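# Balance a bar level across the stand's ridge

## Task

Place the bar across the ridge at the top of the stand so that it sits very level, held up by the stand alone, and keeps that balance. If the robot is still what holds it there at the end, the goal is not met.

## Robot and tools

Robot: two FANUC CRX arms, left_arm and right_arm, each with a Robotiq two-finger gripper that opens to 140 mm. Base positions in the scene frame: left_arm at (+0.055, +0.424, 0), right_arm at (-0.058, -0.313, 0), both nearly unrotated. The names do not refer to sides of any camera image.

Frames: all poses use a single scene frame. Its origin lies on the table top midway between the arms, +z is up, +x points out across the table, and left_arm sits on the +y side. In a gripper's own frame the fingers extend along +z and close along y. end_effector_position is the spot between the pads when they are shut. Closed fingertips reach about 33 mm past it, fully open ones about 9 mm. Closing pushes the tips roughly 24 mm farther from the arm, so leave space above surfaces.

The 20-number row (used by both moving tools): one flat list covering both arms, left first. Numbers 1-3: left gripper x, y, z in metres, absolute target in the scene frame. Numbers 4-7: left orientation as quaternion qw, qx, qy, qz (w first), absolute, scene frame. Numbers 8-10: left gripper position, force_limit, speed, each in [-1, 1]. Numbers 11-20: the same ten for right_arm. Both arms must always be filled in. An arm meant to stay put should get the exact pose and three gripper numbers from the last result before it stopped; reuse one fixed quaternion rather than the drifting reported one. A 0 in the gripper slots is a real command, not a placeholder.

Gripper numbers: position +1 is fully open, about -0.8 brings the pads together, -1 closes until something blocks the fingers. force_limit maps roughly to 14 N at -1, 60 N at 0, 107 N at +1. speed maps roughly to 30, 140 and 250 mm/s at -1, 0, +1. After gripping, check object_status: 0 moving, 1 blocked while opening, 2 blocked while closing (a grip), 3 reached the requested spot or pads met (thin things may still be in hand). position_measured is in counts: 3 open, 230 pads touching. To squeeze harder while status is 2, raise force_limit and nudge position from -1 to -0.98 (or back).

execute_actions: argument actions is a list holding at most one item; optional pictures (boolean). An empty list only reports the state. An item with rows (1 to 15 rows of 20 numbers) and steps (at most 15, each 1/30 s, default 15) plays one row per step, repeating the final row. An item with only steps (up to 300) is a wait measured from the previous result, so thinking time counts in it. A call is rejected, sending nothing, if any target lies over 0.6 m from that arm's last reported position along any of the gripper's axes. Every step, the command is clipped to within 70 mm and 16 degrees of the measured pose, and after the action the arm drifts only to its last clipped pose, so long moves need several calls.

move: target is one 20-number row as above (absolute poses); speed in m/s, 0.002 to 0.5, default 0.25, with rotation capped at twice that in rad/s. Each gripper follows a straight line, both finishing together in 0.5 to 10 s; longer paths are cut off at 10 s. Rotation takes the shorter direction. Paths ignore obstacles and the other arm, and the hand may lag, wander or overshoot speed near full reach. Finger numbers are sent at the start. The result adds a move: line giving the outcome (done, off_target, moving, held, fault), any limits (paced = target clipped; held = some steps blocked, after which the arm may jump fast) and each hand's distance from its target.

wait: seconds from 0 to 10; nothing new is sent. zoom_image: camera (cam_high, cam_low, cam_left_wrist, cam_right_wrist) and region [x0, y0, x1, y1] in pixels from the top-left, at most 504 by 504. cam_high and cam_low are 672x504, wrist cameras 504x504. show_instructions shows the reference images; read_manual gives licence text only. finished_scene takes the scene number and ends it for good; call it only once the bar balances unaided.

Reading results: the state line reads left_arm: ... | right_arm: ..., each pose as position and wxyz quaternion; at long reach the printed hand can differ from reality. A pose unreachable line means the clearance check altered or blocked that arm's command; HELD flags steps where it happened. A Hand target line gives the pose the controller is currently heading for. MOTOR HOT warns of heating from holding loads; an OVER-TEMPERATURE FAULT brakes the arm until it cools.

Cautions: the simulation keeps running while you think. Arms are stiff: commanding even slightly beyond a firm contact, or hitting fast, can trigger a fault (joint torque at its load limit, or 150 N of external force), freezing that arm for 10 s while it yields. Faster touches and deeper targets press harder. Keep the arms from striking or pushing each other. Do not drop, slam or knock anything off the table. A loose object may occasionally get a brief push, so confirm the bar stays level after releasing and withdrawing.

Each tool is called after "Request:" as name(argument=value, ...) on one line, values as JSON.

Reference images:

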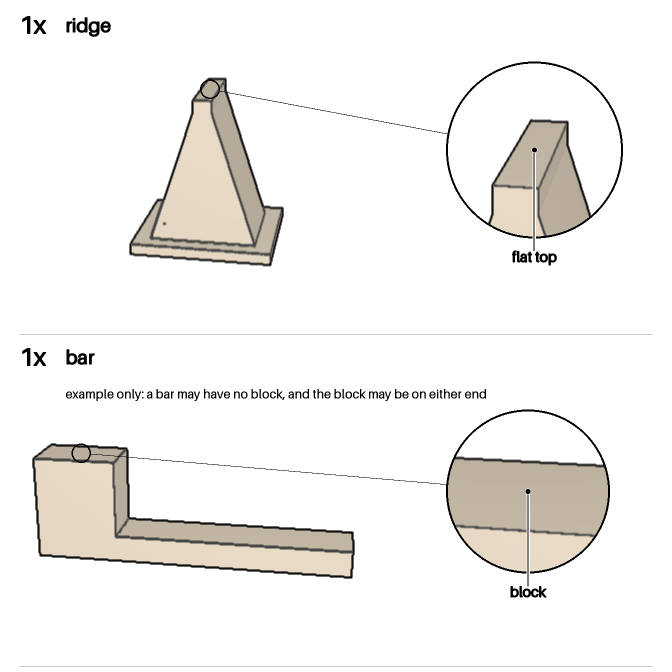

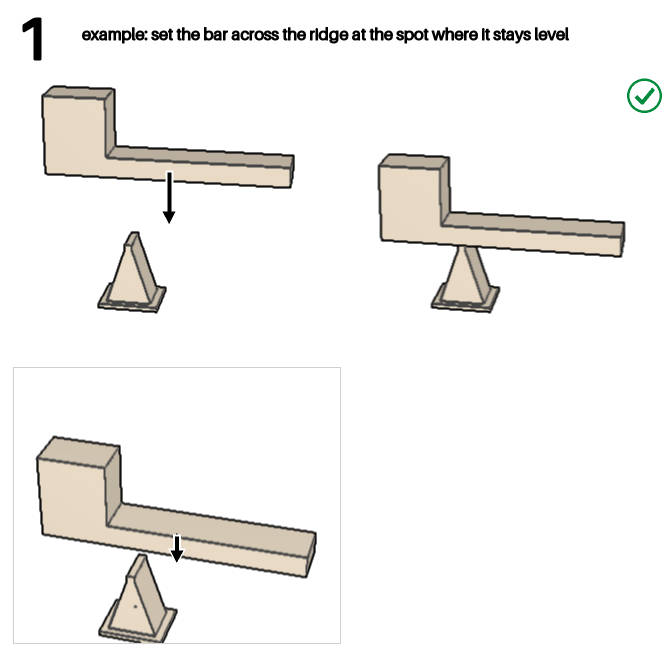

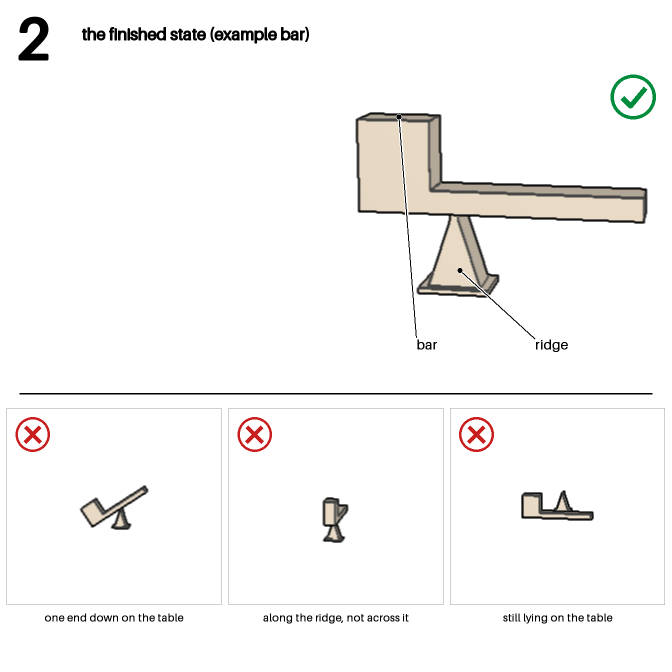

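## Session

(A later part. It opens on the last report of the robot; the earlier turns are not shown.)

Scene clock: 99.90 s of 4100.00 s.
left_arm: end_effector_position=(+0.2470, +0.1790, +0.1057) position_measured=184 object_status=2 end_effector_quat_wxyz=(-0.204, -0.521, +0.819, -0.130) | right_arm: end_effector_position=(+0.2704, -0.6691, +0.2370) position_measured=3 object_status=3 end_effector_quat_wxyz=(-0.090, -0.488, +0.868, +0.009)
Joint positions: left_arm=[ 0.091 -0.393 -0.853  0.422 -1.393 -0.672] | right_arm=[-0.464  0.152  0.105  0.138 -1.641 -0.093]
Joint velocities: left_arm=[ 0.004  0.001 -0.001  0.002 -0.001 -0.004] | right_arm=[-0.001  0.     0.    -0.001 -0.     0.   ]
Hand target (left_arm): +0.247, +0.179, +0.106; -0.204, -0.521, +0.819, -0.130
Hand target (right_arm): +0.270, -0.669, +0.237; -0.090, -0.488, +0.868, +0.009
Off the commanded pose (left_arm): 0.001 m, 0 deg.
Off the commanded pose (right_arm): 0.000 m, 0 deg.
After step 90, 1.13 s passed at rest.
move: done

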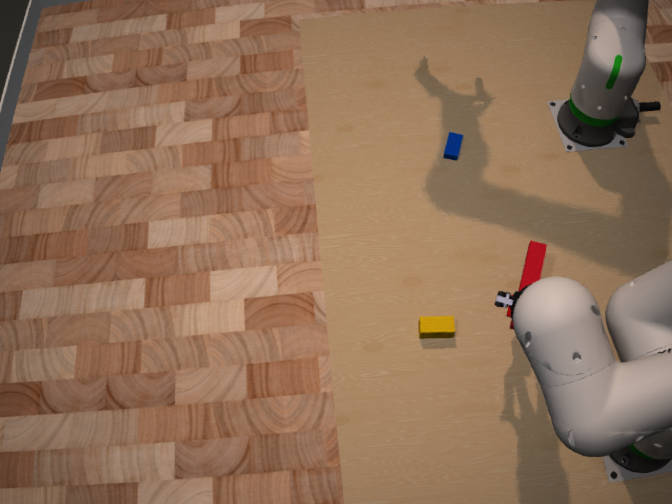

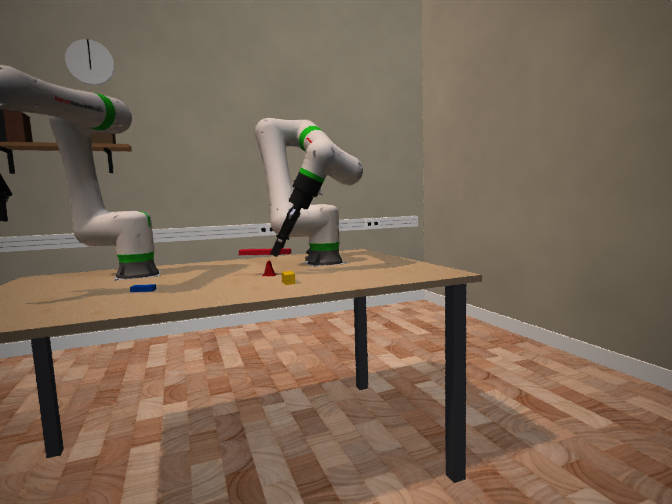

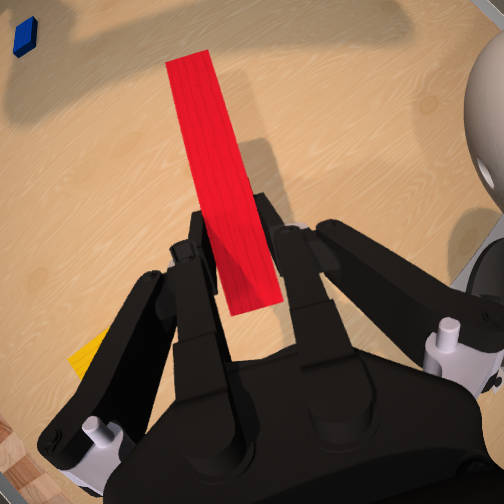

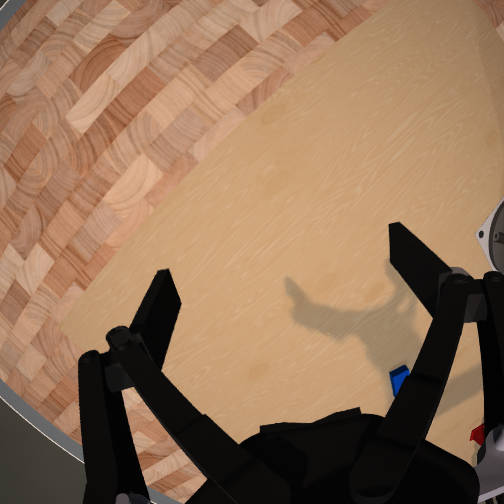

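Request:
move(target=[0.2512,0.1875,0.0845,0.204,0.521,-0.818,0.130,-1,-0.3,-0.5,0.2704,-0.6691,0.237,-0.09,-0.488,0.868,0.009,1,0,0], speed=0.02)

Request:
zoom_image(camera="cam_low", region=[235, 235, 305, 285])

Scene clock: 103.90 s of 4100.00 s.
left_arm: end_effector_position=(+0.2513, +0.1874, +0.0846) position_measured=184 object_status=2 end_effector_quat_wxyz=(-0.204, -0.521, +0.818, -0.130) | right_arm: end_effector_position=(+0.2704, -0.6691, +0.2370) position_measured=3 object_status=3 end_effector_quat_wxyz=(-0.090, -0.488, +0.868, +0.009)
Joint positions: left_arm=[ 0.124 -0.364 -0.886  0.418 -1.348 -0.725] | right_arm=[-0.464  0.152  0.105  0.138 -1.641 -0.093]
Joint velocities: left_arm=[ 0.001  0.001 -0.001 -0.     0.002 -0.003] | right_arm=[ 0.001 -0.001  0.     0.     0.    -0.001]
Hand target (left_arm): +0.251, +0.187, +0.085; -0.204, -0.521, +0.818, -0.130
Hand target (right_arm): +0.270, -0.669, +0.237; -0.090, -0.488, +0.868, +0.009
Off the commanded pose (left_arm): 0.000 m, 0 deg.
Off the commanded pose (right_arm): 0.000 m, 0 deg.
move: done

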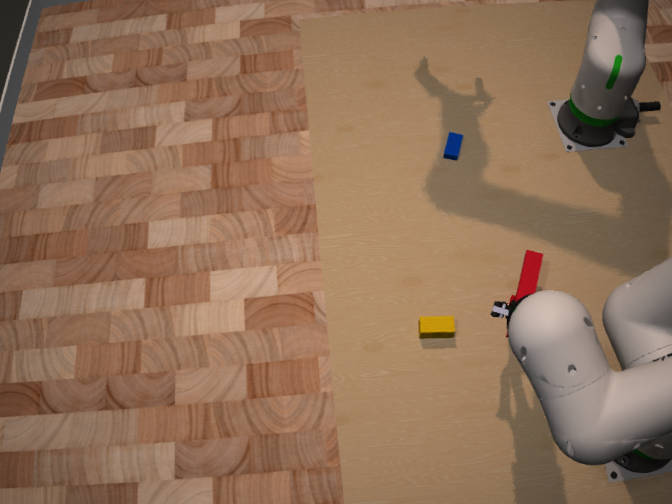

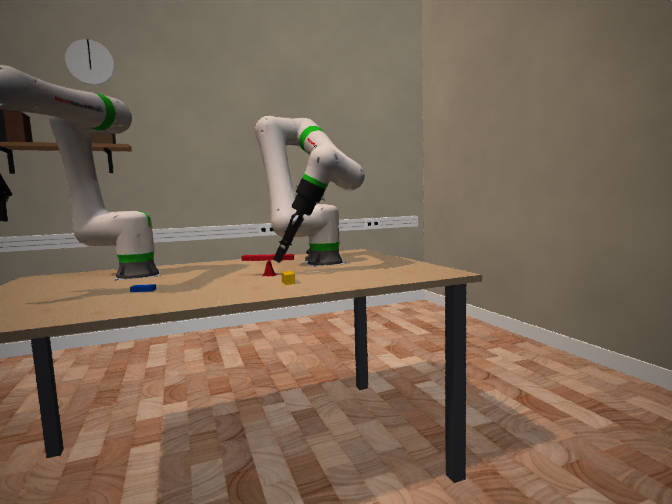

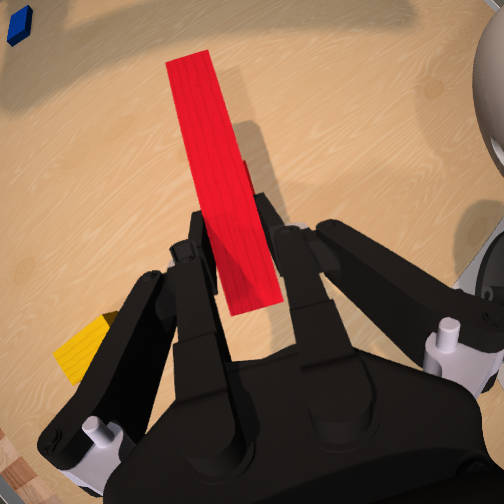

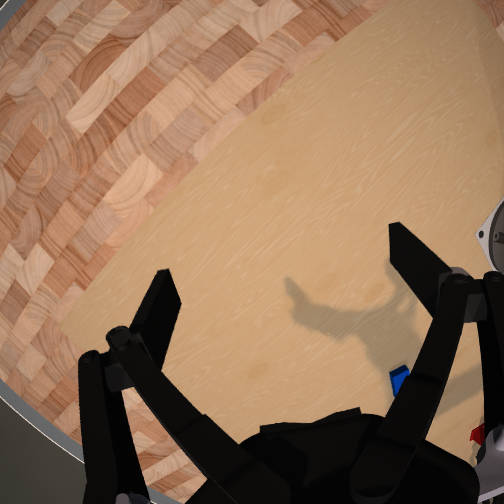

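Region (235, 235, 305, 285) of cam_low's 672x504 image, scaled by 7.200, with more detail than that image has; it fills the top 360 rows of this view, and the rest is white.

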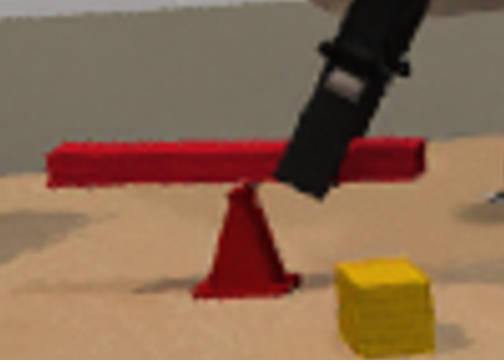

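Request:
move(target=[0.2512,0.1875,0.0812,0.204,0.521,-0.818,0.130,-1,-0.3,-0.5,0.2704,-0.6691,0.237,-0.09,-0.488,0.868,0.009,1,0,0], speed=0.005)

Request:
execute_actions(actions=[{"rows":[[0.2512,0.1875,0.0812,0.204,0.521,-0.818,0.130,-0.4,-0.3,-0.5,0.2704,-0.6691,0.237,-0.09,-0.488,0.868,0.009,1,0,0],[0.2512,0.1875,0.0812,0.204,0.521,-0.818,0.130,-0.4,-0.3,-0.5,0.2704,-0.6691,0.237,-0.09,-0.488,0.868,0.009,1,0,0],[0.2512,0.1875,0.0812,0.204,0.521,-0.818,0.130,-0.4,-0.3,-0.5,0.2704,-0.6691,0.237,-0.09,-0.488,0.868,0.009,1,0,0],[0.2512,0.1875,0.0812,0.204,0.521,-0.818,0.130,-0.4,-0.3,-0.5,0.2704,-0.6691,0.237,-0.09,-0.488,0.868,0.009,1,0,0],[0.2512,0.1875,0.0812,0.204,0.521,-0.818,0.130,-0.4,-0.3,-0.5,0.2704,-0.6691,0.237,-0.09,-0.488,0.868,0.009,1,0,0],[0.2512,0.1875,0.0812,0.204,0.521,-0.818,0.130,-1,-0.3,-0.5,0.2704,-0.6691,0.237,-0.09,-0.488,0.868,0.009,1,0,0]],"steps":14}])

Request:
zoom_image(camera="cam_low", region=[235, 235, 305, 285])

Scene clock: 109.20 s of 4100.00 s.
left_arm: end_effector_position=(+0.2512, +0.1875, +0.0812) position_measured=184 object_status=2 end_effector_quat_wxyz=(-0.204, -0.521, +0.818, -0.130) | right_arm: end_effector_position=(+0.2704, -0.6691, +0.2370) position_measured=3 object_status=3 end_effector_quat_wxyz=(-0.090, -0.488, +0.868, +0.009)
Joint positions: left_arm=[ 0.124 -0.36  -0.892  0.419 -1.338 -0.729] | right_arm=[-0.464  0.152  0.105  0.138 -1.641 -0.093]
Joint velocities: left_arm=[-0.    -0.    -0.     0.001  0.001  0.001] | right_arm=[-0.001 -0.001  0.    -0.    -0.    -0.001]
Hand target (left_arm): +0.251, +0.187, +0.081; -0.204, -0.521, +0.818, -0.130
Hand target (right_arm): +0.270, -0.669, +0.237; -0.090, -0.488, +0.868, +0.009
Off the commanded pose (left_arm): 0.000 m, 0 deg.
Off the commanded pose (right_arm): 0.000 m, 0 deg.
After step 90, 1.43 s passed at rest.
move: done

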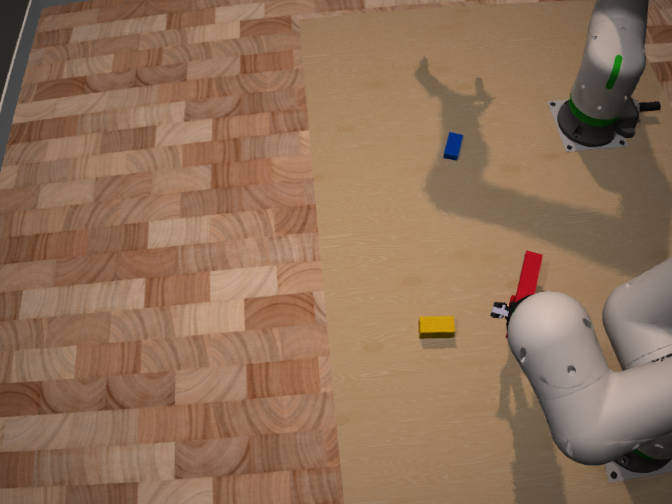

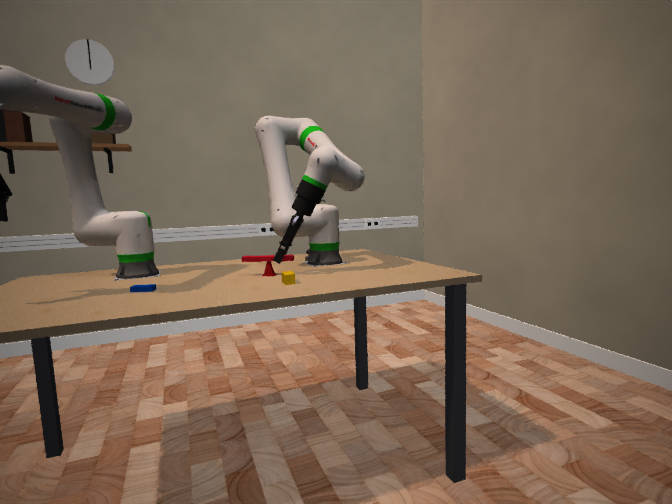

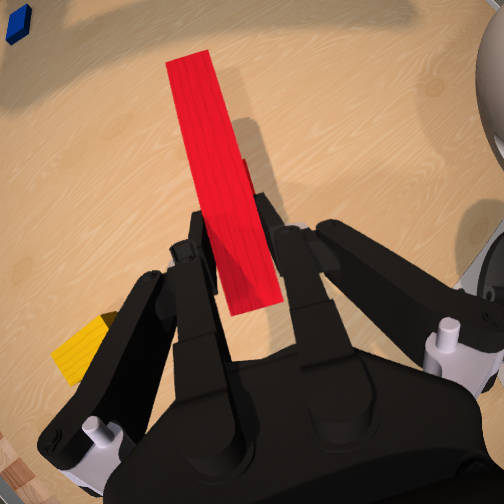

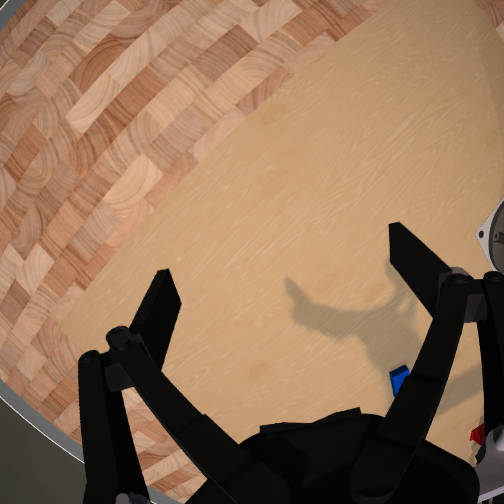

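Scene clock: 109.67 s of 4100.00 s.
left_arm: end_effector_position=(+0.2512, +0.1875, +0.0812) position_measured=184 object_status=0 end_effector_quat_wxyz=(-0.204, -0.521, +0.818, -0.130) | right_arm: end_effector_position=(+0.2704, -0.6691, +0.2370) position_measured=3 object_status=3 end_effector_quat_wxyz=(-0.090, -0.488, +0.868, +0.009)
Joint positions: left_arm=[ 0.124 -0.36  -0.892  0.419 -1.338 -0.729] | right_arm=[-0.464  0.152  0.105  0.138 -1.641 -0.093]
Joint velocities: left_arm=[-0.     0.001 -0.    -0.    -0.    -0.001] | right_arm=[-0.     0.     0.     0.     0.001  0.   ]
Hand target (left_arm): +0.251, +0.188, +0.081; -0.204, -0.521, +0.818, -0.130
Hand target (right_arm): +0.270, -0.669, +0.237; -0.090, -0.488, +0.868, +0.009
Off the commanded pose (left_arm): 0.000 m, 0 deg.
Off the commanded pose (right_arm): 0.000 m, 0 deg.
Steps of this call (steps 1 to 14: all 14 steps of this action). Readings (end_effector_position | what the end effector reports):
1: left_arm (+0.2512, +0.1875, +0.0812) | right_arm (+0.2704, -0.6691, +0.2370) | left_arm position_measured=184 object_status=0 | right_arm position_measured=3 object_status=3
2: left_arm (+0.2512, +0.1875, +0.0812) | right_arm (+0.2704, -0.6691, +0.2370) | left_arm position_measured=184 object_status=0 | right_arm position_measured=3 object_status=3
4: left_arm (+0.2512, +0.1875, +0.0812) | right_arm (+0.2704, -0.6691, +0.2370) | left_arm position_measured=179 object_status=0 | right_arm position_measured=3 object_status=3
8: left_arm (+0.2512, +0.1875, +0.0812) | right_arm (+0.2704, -0.6691, +0.2370) | left_arm position_measured=184 object_status=0 | right_arm position_measured=3 object_status=3
14: the state above

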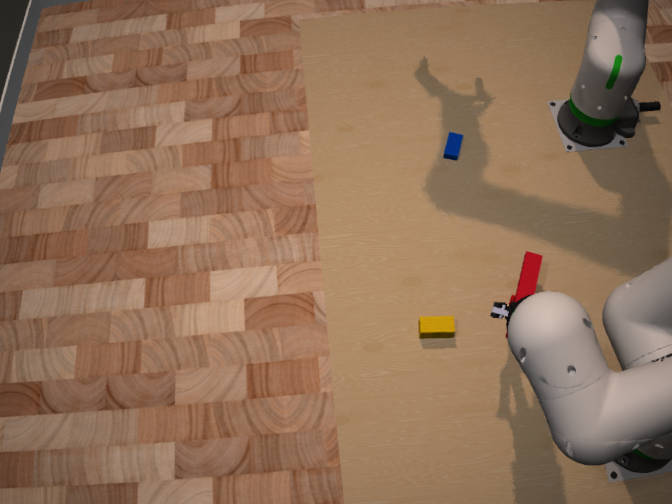

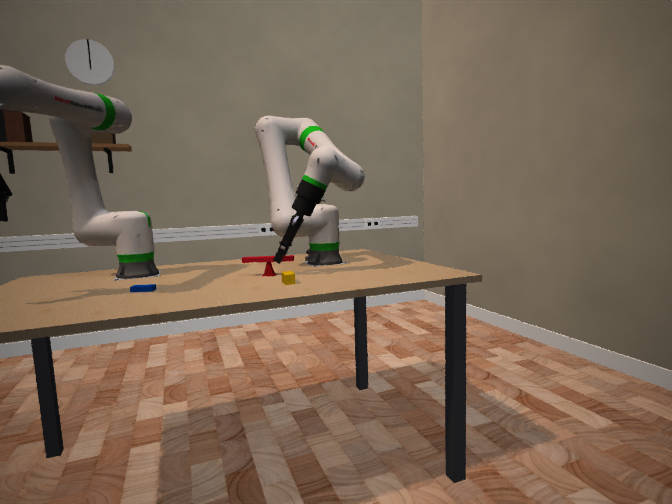

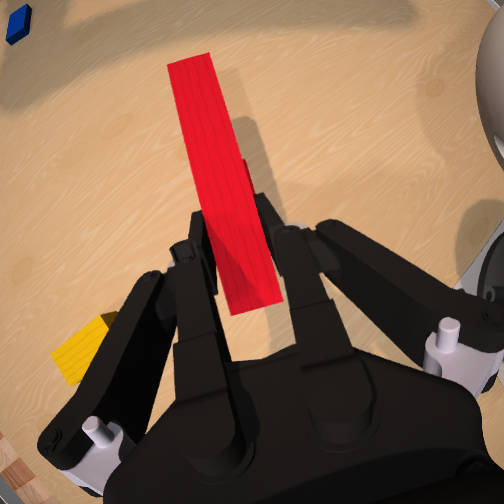

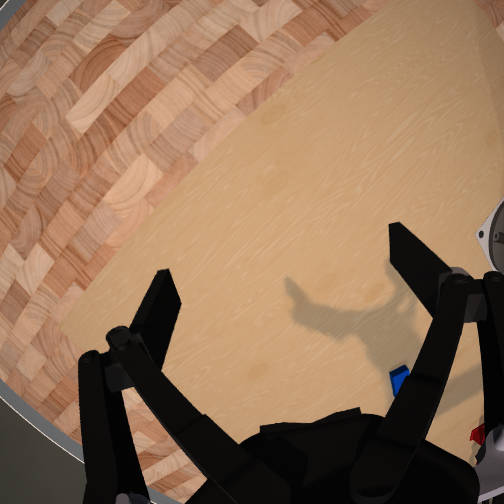

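Region (235, 235, 305, 285) of cam_low's 672x504 image, scaled by 7.200, with more detail than that image has; it fills the top 360 rows of this view, and the rest is white.

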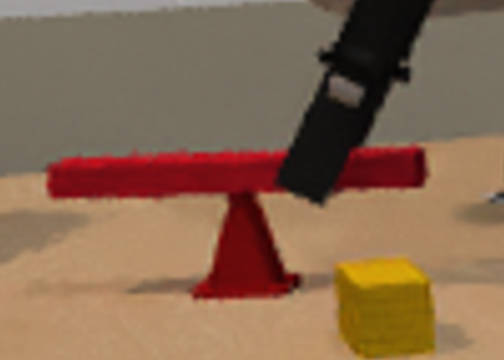

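Request:
move(target=[0.2524,0.1900,0.0825,0.210,0.520,-0.816,0.134,-1,-0.3,-0.5,0.2704,-0.6691,0.237,-0.09,-0.488,0.868,0.009,1,0,0], speed=0.01)

Request:
move(target=[0.2524,0.1900,0.0808,0.210,0.520,-0.816,0.134,-1,-0.3,-0.5,0.2704,-0.6691,0.237,-0.09,-0.488,0.868,0.009,1,0,0], speed=0.004)

Request:
execute_actions(actions=[{"rows":[[0.2524,0.19,0.0808,0.21,0.52,-0.816,0.134,-0.4,-0.3,-0.5,0.2704,-0.6691,0.237,-0.09,-0.488,0.868,0.009,1,0,0],[0.2524,0.19,0.0808,0.21,0.52,-0.816,0.134,-0.4,-0.3,-0.5,0.2704,-0.6691,0.237,-0.09,-0.488,0.868,0.009,1,0,0],[0.2524,0.19,0.0808,0.21,0.52,-0.816,0.134,-0.4,-0.3,-0.5,0.2704,-0.6691,0.237,-0.09,-0.488,0.868,0.009,1,0,0],[0.2524,0.19,0.0808,0.21,0.52,-0.816,0.134,-0.4,-0.3,-0.5,0.2704,-0.6691,0.237,-0.09,-0.488,0.868,0.009,1,0,0],[0.2524,0.19,0.0808,0.21,0.52,-0.816,0.134,-0.4,-0.3,-0.5,0.2704,-0.6691,0.237,-0.09,-0.488,0.868,0.009,1,0,0],[0.2524,0.19,0.0808,0.21,0.52,-0.816,0.134,-0.4,-0.3,-0.5,0.2704,-0.6691,0.237,-0.09,-0.488,0.868,0.009,1,0,0],[0.2524,0.19,0.0808,0.21,0.52,-0.816,0.134,-0.4,-0.3,-0.5,0.2704,-0.6691,0.237,-0.09,-0.488,0.868,0.009,1,0,0],[0.2524,0.19,0.0808,0.21,0.52,-0.816,0.134,-0.4,-0.3,-0.5,0.2704,-0.6691,0.237,-0.09,-0.488,0.868,0.009,1,0,0],[0.2524,0.19,0.0808,0.21,0.52,-0.816,0.134,-1,-0.3,-0.5,0.2704,-0.6691,0.237,-0.09,-0.488,0.868,0.009,1,0,0]],"steps":15}])

Request:
zoom_image(camera="cam_low", region=[235, 235, 305, 285])

Scene clock: 122.73 s of 4100.00 s.
left_arm: end_effector_position=(+0.2524, +0.1900, +0.0825) position_measured=184 object_status=2 end_effector_quat_wxyz=(-0.210, -0.520, +0.817, -0.134) | right_arm: end_effector_position=(+0.2704, -0.6691, +0.2370) position_measured=3 object_status=3 end_effector_quat_wxyz=(-0.090, -0.488, +0.868, +0.009)
Joint positions: left_arm=[ 0.148 -0.354 -0.893  0.423 -1.351 -0.753] | right_arm=[-0.464  0.152  0.105  0.138 -1.641 -0.093]
Joint velocities: left_arm=[ 0.002  0.002 -0.     0.    -0.001 -0.002] | right_arm=[-0.     0.     0.001 -0.    -0.     0.001]
Hand target (left_arm): +0.252, +0.190, +0.082; -0.210, -0.520, +0.817, -0.134
Hand target (right_arm): +0.270, -0.669, +0.237; -0.090, -0.488, +0.868, +0.009
Off the commanded pose (left_arm): 0.000 m, 0 deg.
Off the commanded pose (right_arm): 0.000 m, 0 deg.
After step 90, 9.10 s passed at rest.
move: done

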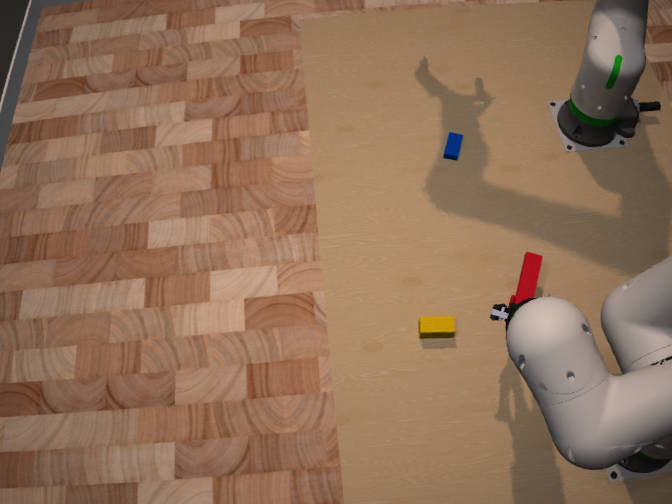

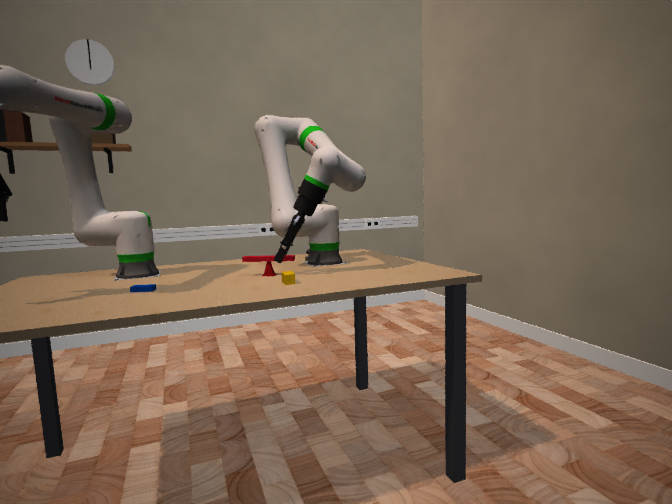

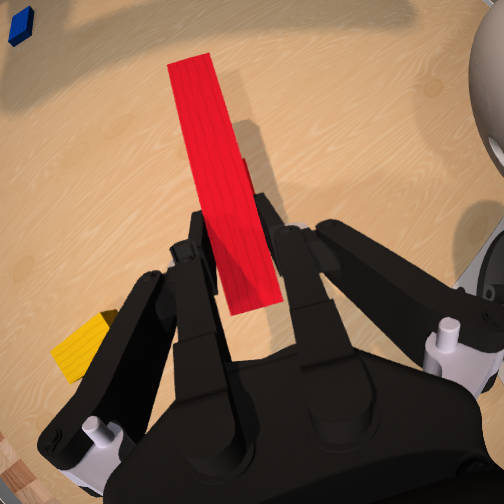

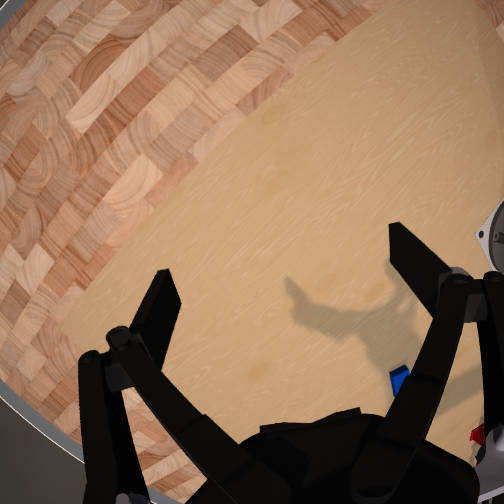

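Scene clock: 123.43 s of 4100.00 s.
left_arm: end_effector_position=(+0.2524, +0.1900, +0.0808) position_measured=184 object_status=2 end_effector_quat_wxyz=(-0.210, -0.520, +0.817, -0.134) | right_arm: end_effector_position=(+0.2704, -0.6691, +0.2370) position_measured=3 object_status=3 end_effector_quat_wxyz=(-0.090, -0.488, +0.868, +0.009)
Joint positions: left_arm=[ 0.148 -0.352 -0.896  0.424 -1.346 -0.756] | right_arm=[-0.464  0.152  0.105  0.138 -1.641 -0.093]
Joint velocities: left_arm=[ 0.     0.    -0.     0.     0.    -0.001] | right_arm=[-0.001 -0.    -0.    -0.    -0.    -0.001]
Hand target (left_arm): +0.252, +0.190, +0.081; -0.210, -0.520, +0.817, -0.134
Hand target (right_arm): +0.270, -0.669, +0.237; -0.090, -0.488, +0.868, +0.009
Off the commanded pose (left_arm): 0.000 m, 0 deg.
Off the commanded pose (right_arm): 0.000 m, 0 deg.
move: done

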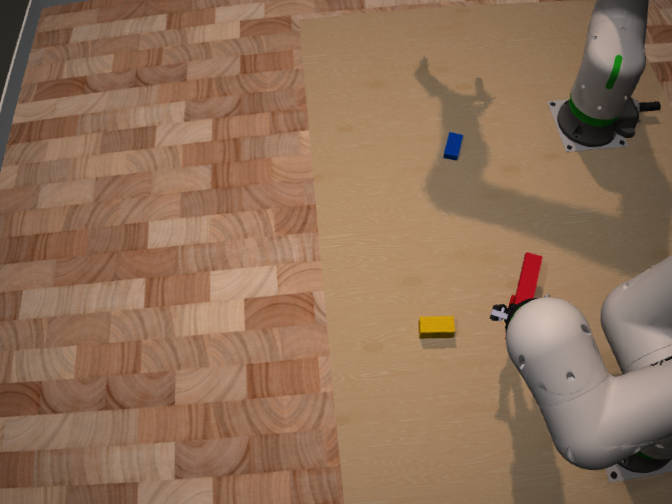

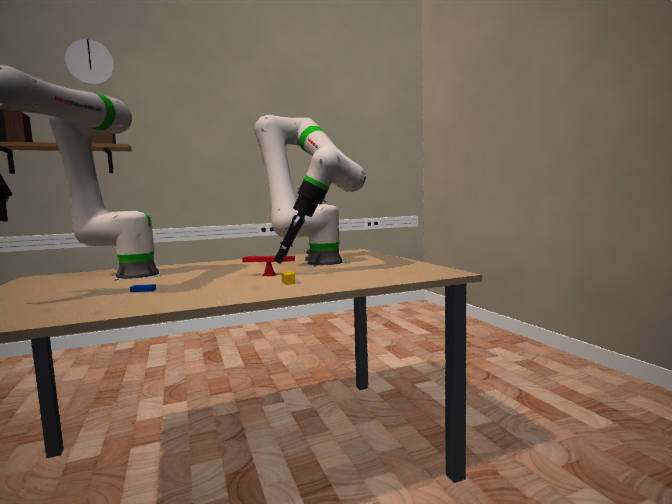

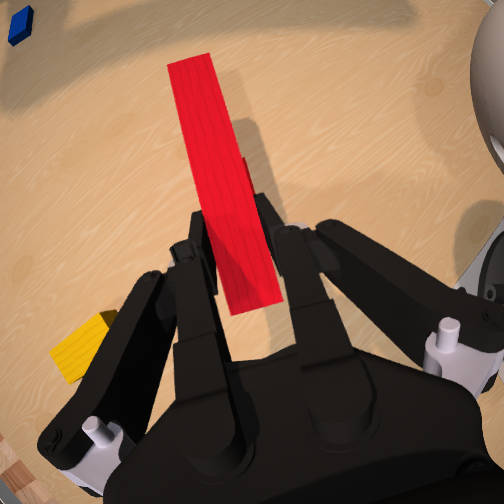

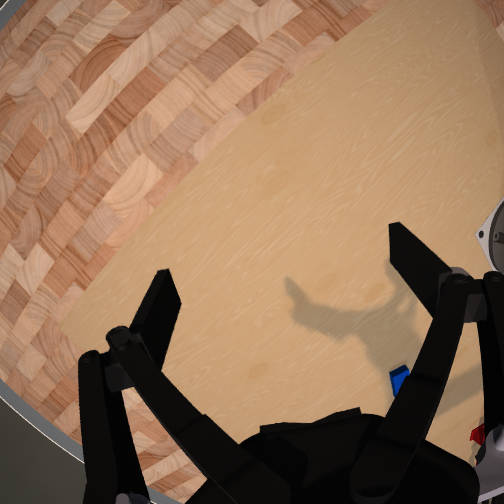

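Scene clock: 123.93 s of 4100.00 s.
left_arm: end_effector_position=(+0.2524, +0.1900, +0.0808) position_measured=184 object_status=0 end_effector_quat_wxyz=(-0.210, -0.520, +0.817, -0.134) | right_arm: end_effector_position=(+0.2704, -0.6691, +0.2370) position_measured=3 object_status=3 end_effector_quat_wxyz=(-0.090, -0.488, +0.868, +0.009)
Joint positions: left_arm=[ 0.148 -0.352 -0.896  0.424 -1.346 -0.756] | right_arm=[-0.464  0.152  0.105  0.138 -1.641 -0.093]
Joint velocities: left_arm=[-0.    -0.    -0.    -0.    -0.     0.001] | right_arm=[0. 0. 0. 0. 0. 0.]
Hand target (left_arm): +0.252, +0.190, +0.081; -0.210, -0.520, +0.817, -0.134
Hand target (right_arm): +0.270, -0.669, +0.237; -0.090, -0.488, +0.868, +0.009
Off the commanded pose (left_arm): 0.000 m, 0 deg.
Off the commanded pose (right_arm): 0.000 m, 0 deg.
Steps of this call (steps 1 to 15: all 15 steps of this action). Readings (end_effector_position | what the end effector reports):
1: left_arm (+0.2524, +0.1900, +0.0808) | right_arm (+0.2704, -0.6691, +0.2370) | left_arm position_measured=184 object_status=0 | right_arm position_measured=3 object_status=3
2: left_arm (+0.2524, +0.1900, +0.0808) | right_arm (+0.2704, -0.6691, +0.2370) | left_arm position_measured=184 object_status=0 | right_arm position_measured=3 object_status=3
4: left_arm (+0.2524, +0.1900, +0.0808) | right_arm (+0.2704, -0.6691, +0.2370) | left_arm position_measured=179 object_status=0 | right_arm position_measured=3 object_status=3
8: left_arm (+0.2524, +0.1900, +0.0808) | right_arm (+0.2704, -0.6691, +0.2370) | left_arm position_measured=179 object_status=0 | right_arm position_measured=3 object_status=3
15: the state above

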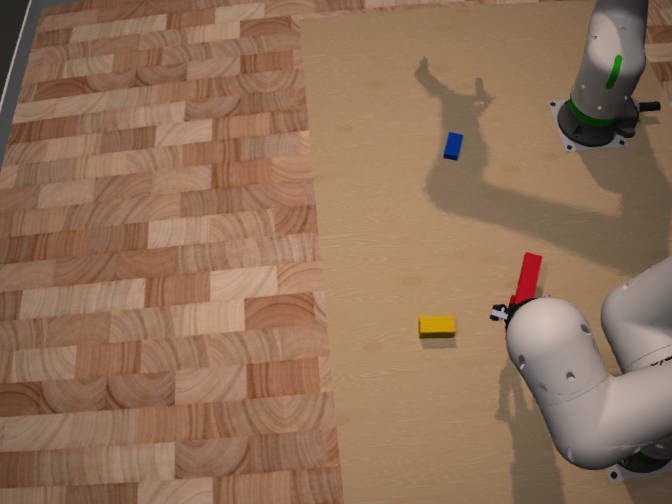

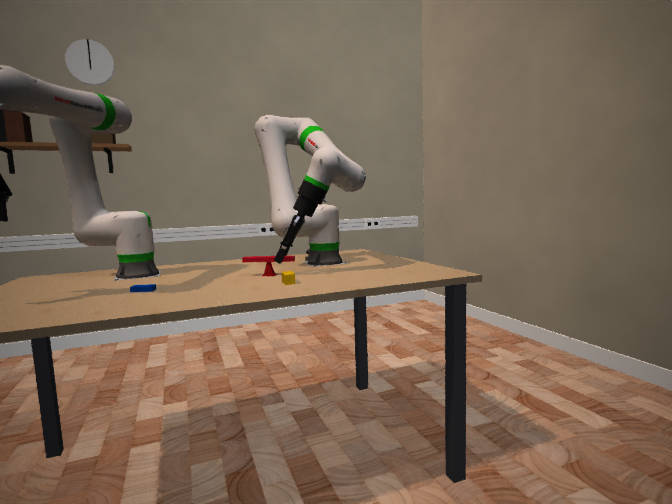

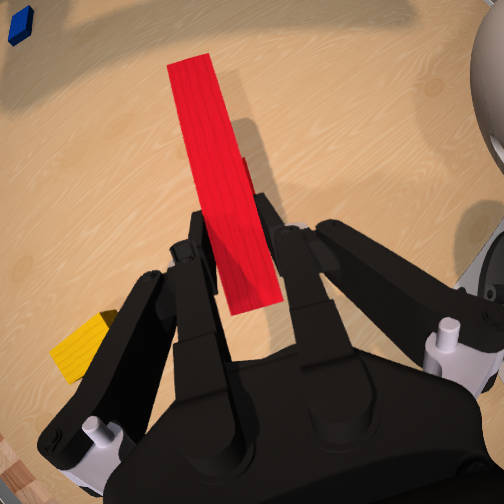

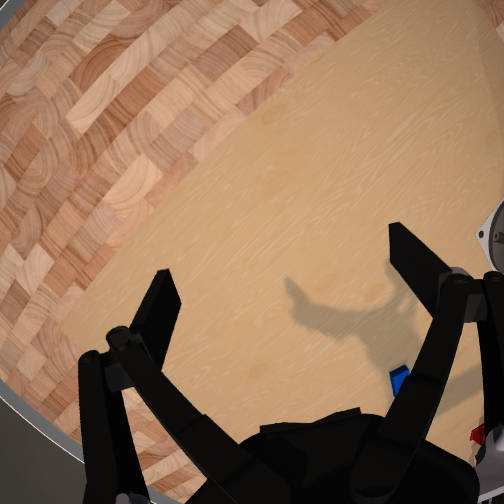

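Region (235, 235, 305, 285) of cam_low's 672x504 image, scaled by 7.200, with more detail than that image has; it fills the top 360 rows of this view, and the rest is white.

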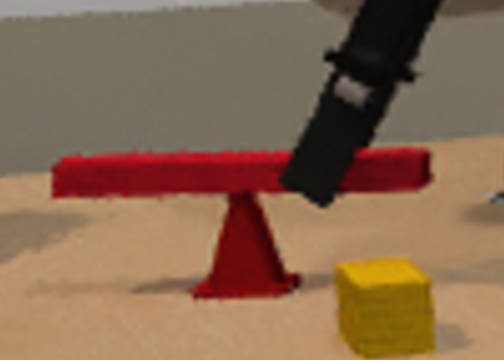

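Request:
move(target=[0.2524,0.1900,0.0808,0.210,0.520,-0.816,0.134,-0.1,-0.3,-0.8,0.2704,-0.6691,0.237,-0.09,-0.488,0.868,0.009,1,0,0])

Request:
move(target=[0.26,0.20,0.16,0.210,0.520,-0.816,0.134,-0.1,-0.3,-0.8,0.2704,-0.6691,0.237,-0.09,-0.488,0.868,0.009,1,0,0], speed=0.15)

Request:
wait(seconds=2)

Scene clock: 135.40 s of 4100.00 s.
left_arm: end_effector_position=(+0.2524, +0.1900, +0.0808) position_measured=141 object_status=3 end_effector_quat_wxyz=(-0.210, -0.520, +0.817, -0.134) | right_arm: end_effector_position=(+0.2704, -0.6691, +0.2370) position_measured=3 object_status=3 end_effector_quat_wxyz=(-0.090, -0.488, +0.868, +0.009)
Joint positions: left_arm=[ 0.148 -0.352 -0.896  0.423 -1.346 -0.756] | right_arm=[-0.464  0.152  0.105  0.138 -1.641 -0.093]
Joint velocities: left_arm=[ 0.     0.001  0.    -0.     0.    -0.001] | right_arm=[ 0.  0. -0. -0. -0.  0.]
Hand target (left_arm): +0.252, +0.190, +0.081; -0.210, -0.520, +0.817, -0.134
Hand target (right_arm): +0.270, -0.669, +0.237; -0.090, -0.488, +0.868, +0.009
Off the commanded pose (left_arm): 0.000 m, 0 deg.
Off the commanded pose (right_arm): 0.000 m, 0 deg.
After step 90, 7.73 s passed at rest.
move: done

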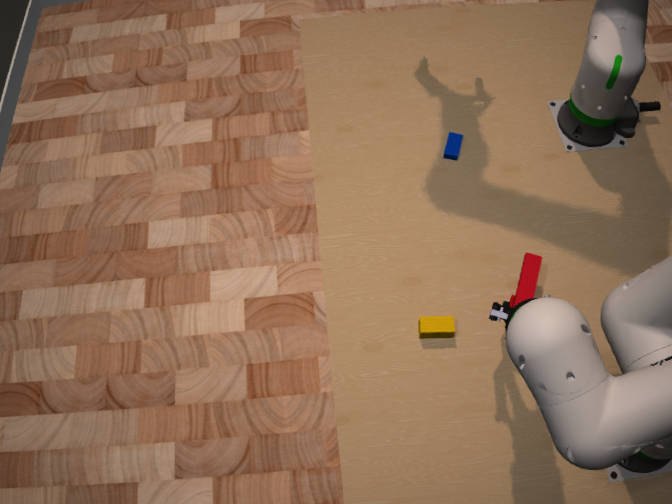

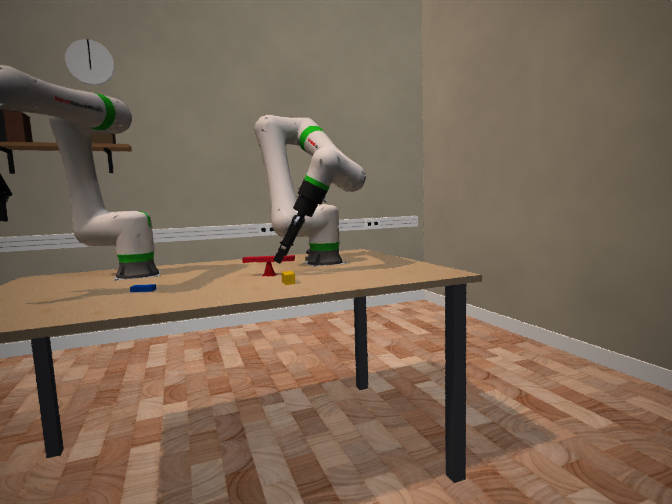

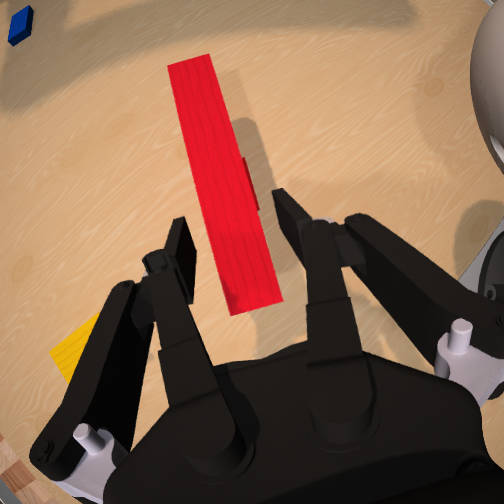

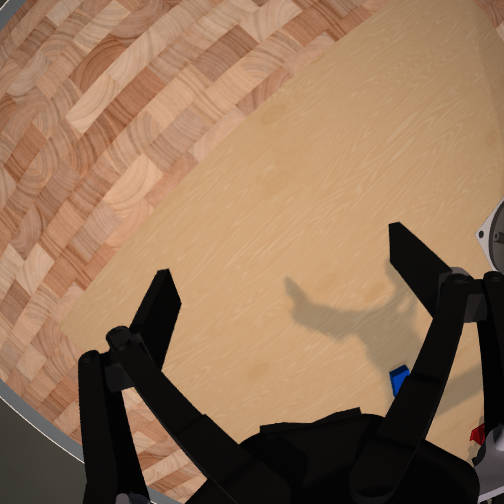

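Scene clock: 136.33 s of 4100.00 s.
left_arm: end_effector_position=(+0.2598, +0.2000, +0.1599) position_measured=141 object_status=3 end_effector_quat_wxyz=(-0.210, -0.521, +0.817, -0.134) | right_arm: end_effector_position=(+0.2704, -0.6691, +0.2370) position_measured=3 object_status=3 end_effector_quat_wxyz=(-0.090, -0.488, +0.868, +0.009)
Joint positions: left_arm=[ 0.186 -0.415 -0.737  0.401 -1.563 -0.697] | right_arm=[-0.464  0.152  0.105  0.138 -1.641 -0.093]
Joint velocities: left_arm=[ 0.001 -0.001  0.002 -0.001 -0.002  0.   ] | right_arm=[-0.    -0.    -0.     0.001 -0.     0.001]
Hand target (left_arm): +0.260, +0.200, +0.160; -0.210, -0.521, +0.817, -0.134
Hand target (right_arm): +0.270, -0.669, +0.237; -0.090, -0.488, +0.868, +0.009
Off the commanded pose (left_arm): 0.000 m, 0 deg.
Off the commanded pose (right_arm): 0.000 m, 0 deg.
move: done

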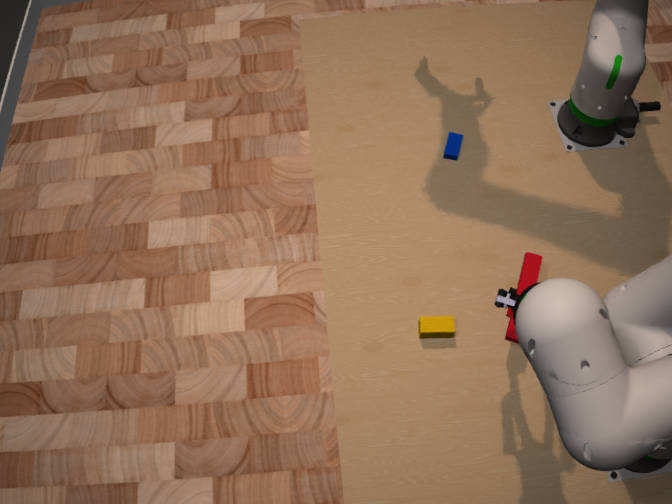

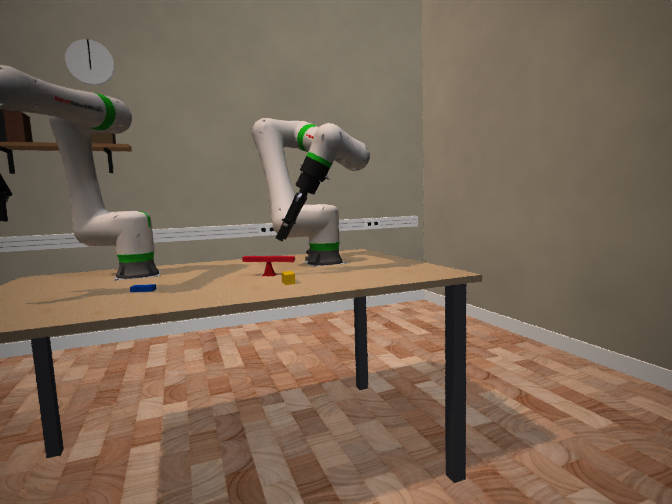

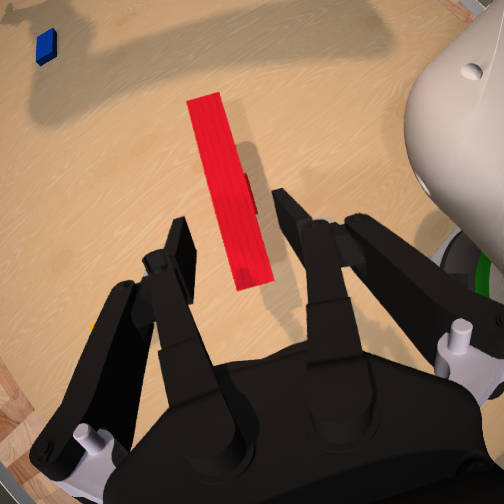

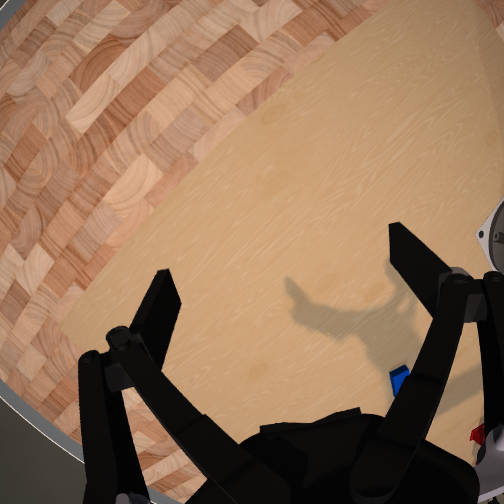

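Scene clock: 138.33 s of 4100.00 s.
left_arm: end_effector_position=(+0.2598, +0.2000, +0.1600) position_measured=141 object_status=3 end_effector_quat_wxyz=(-0.210, -0.521, +0.817, -0.134) | right_arm: end_effector_position=(+0.2704, -0.6691, +0.2370) position_measured=3 object_status=3 end_effector_quat_wxyz=(-0.090, -0.488, +0.868, +0.009)
Joint positions: left_arm=[ 0.186 -0.415 -0.737  0.401 -1.563 -0.697] | right_arm=[-0.464  0.152  0.105  0.138 -1.641 -0.093]
Joint velocities: left_arm=[-0.  0. -0.  0. -0. -0.] | right_arm=[ 0.001  0.001 -0.     0.    -0.001 -0.001]
Hand target (left_arm): +0.260, +0.200, +0.160; -0.210, -0.521, +0.817, -0.134
Hand target (right_arm): +0.270, -0.669, +0.237; -0.090, -0.488, +0.868, +0.009
Off the commanded pose (left_arm): 0.000 m, 0 deg.
Off the commanded pose (right_arm): 0.000 m, 0 deg.
Steps of this call (steps 1 to 60: nothing new was sent). Readings (end_effector_position | what the end effector reports):
1: left_arm (+0.2598, +0.2000, +0.1599) | right_arm (+0.2704, -0.6691, +0.2370) | left_arm position_measured=141 object_status=3 | right_arm position_measured=3 object_status=3
2: left_arm (+0.2598, +0.2000, +0.1599) | right_arm (+0.2704, -0.6691, +0.2370) | left_arm position_measured=141 object_status=3 | right_arm position_measured=3 object_status=3
4: left_arm (+0.2598, +0.2000, +0.1600) | right_arm (+0.2704, -0.6691, +0.2370) | left_arm position_measured=141 object_status=3 | right_arm position_measured=3 object_status=3
8: left_arm (+0.2598, +0.2000, +0.1600) | right_arm (+0.2704, -0.6691, +0.2370) | left_arm position_measured=141 object_status=3 | right_arm position_measured=3 object_status=3
60: the state above

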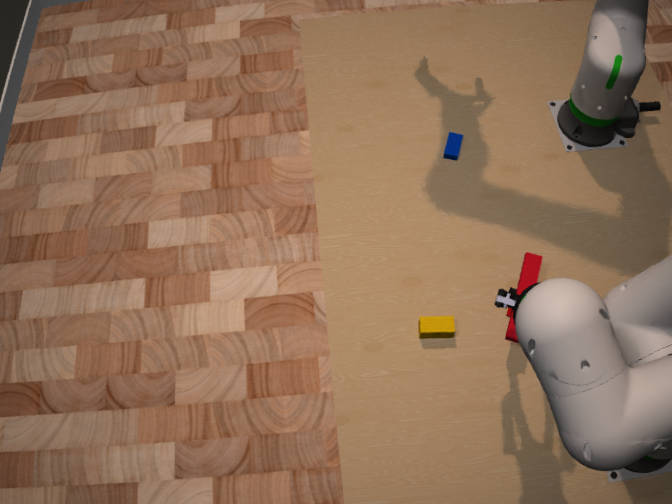

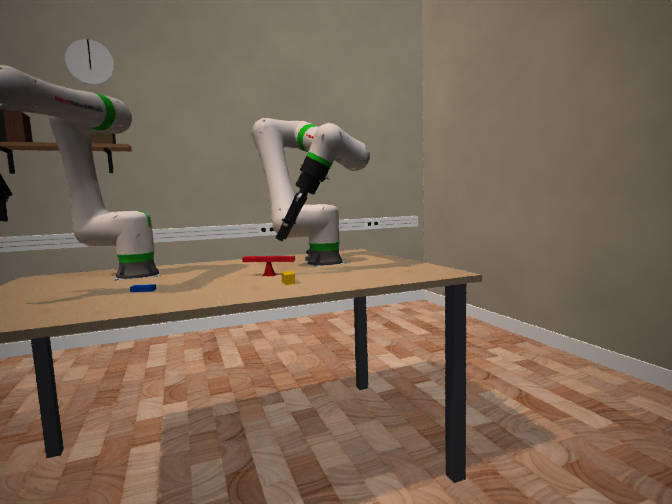

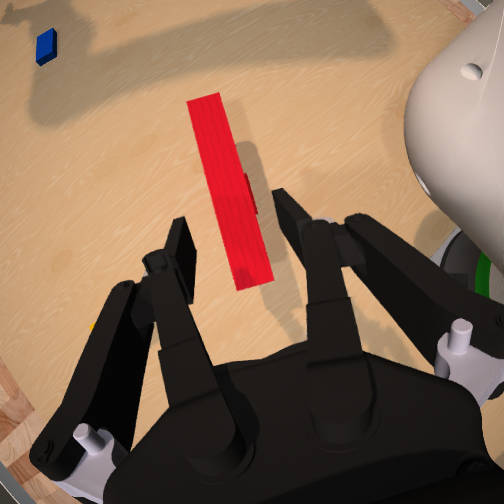

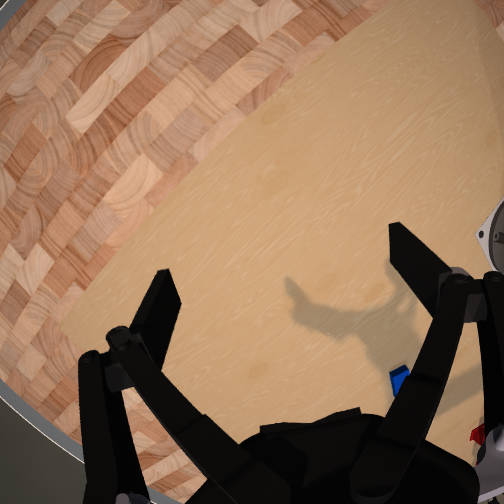

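Request:
finished_scene(scene=1)

The scene is finished: the task was done.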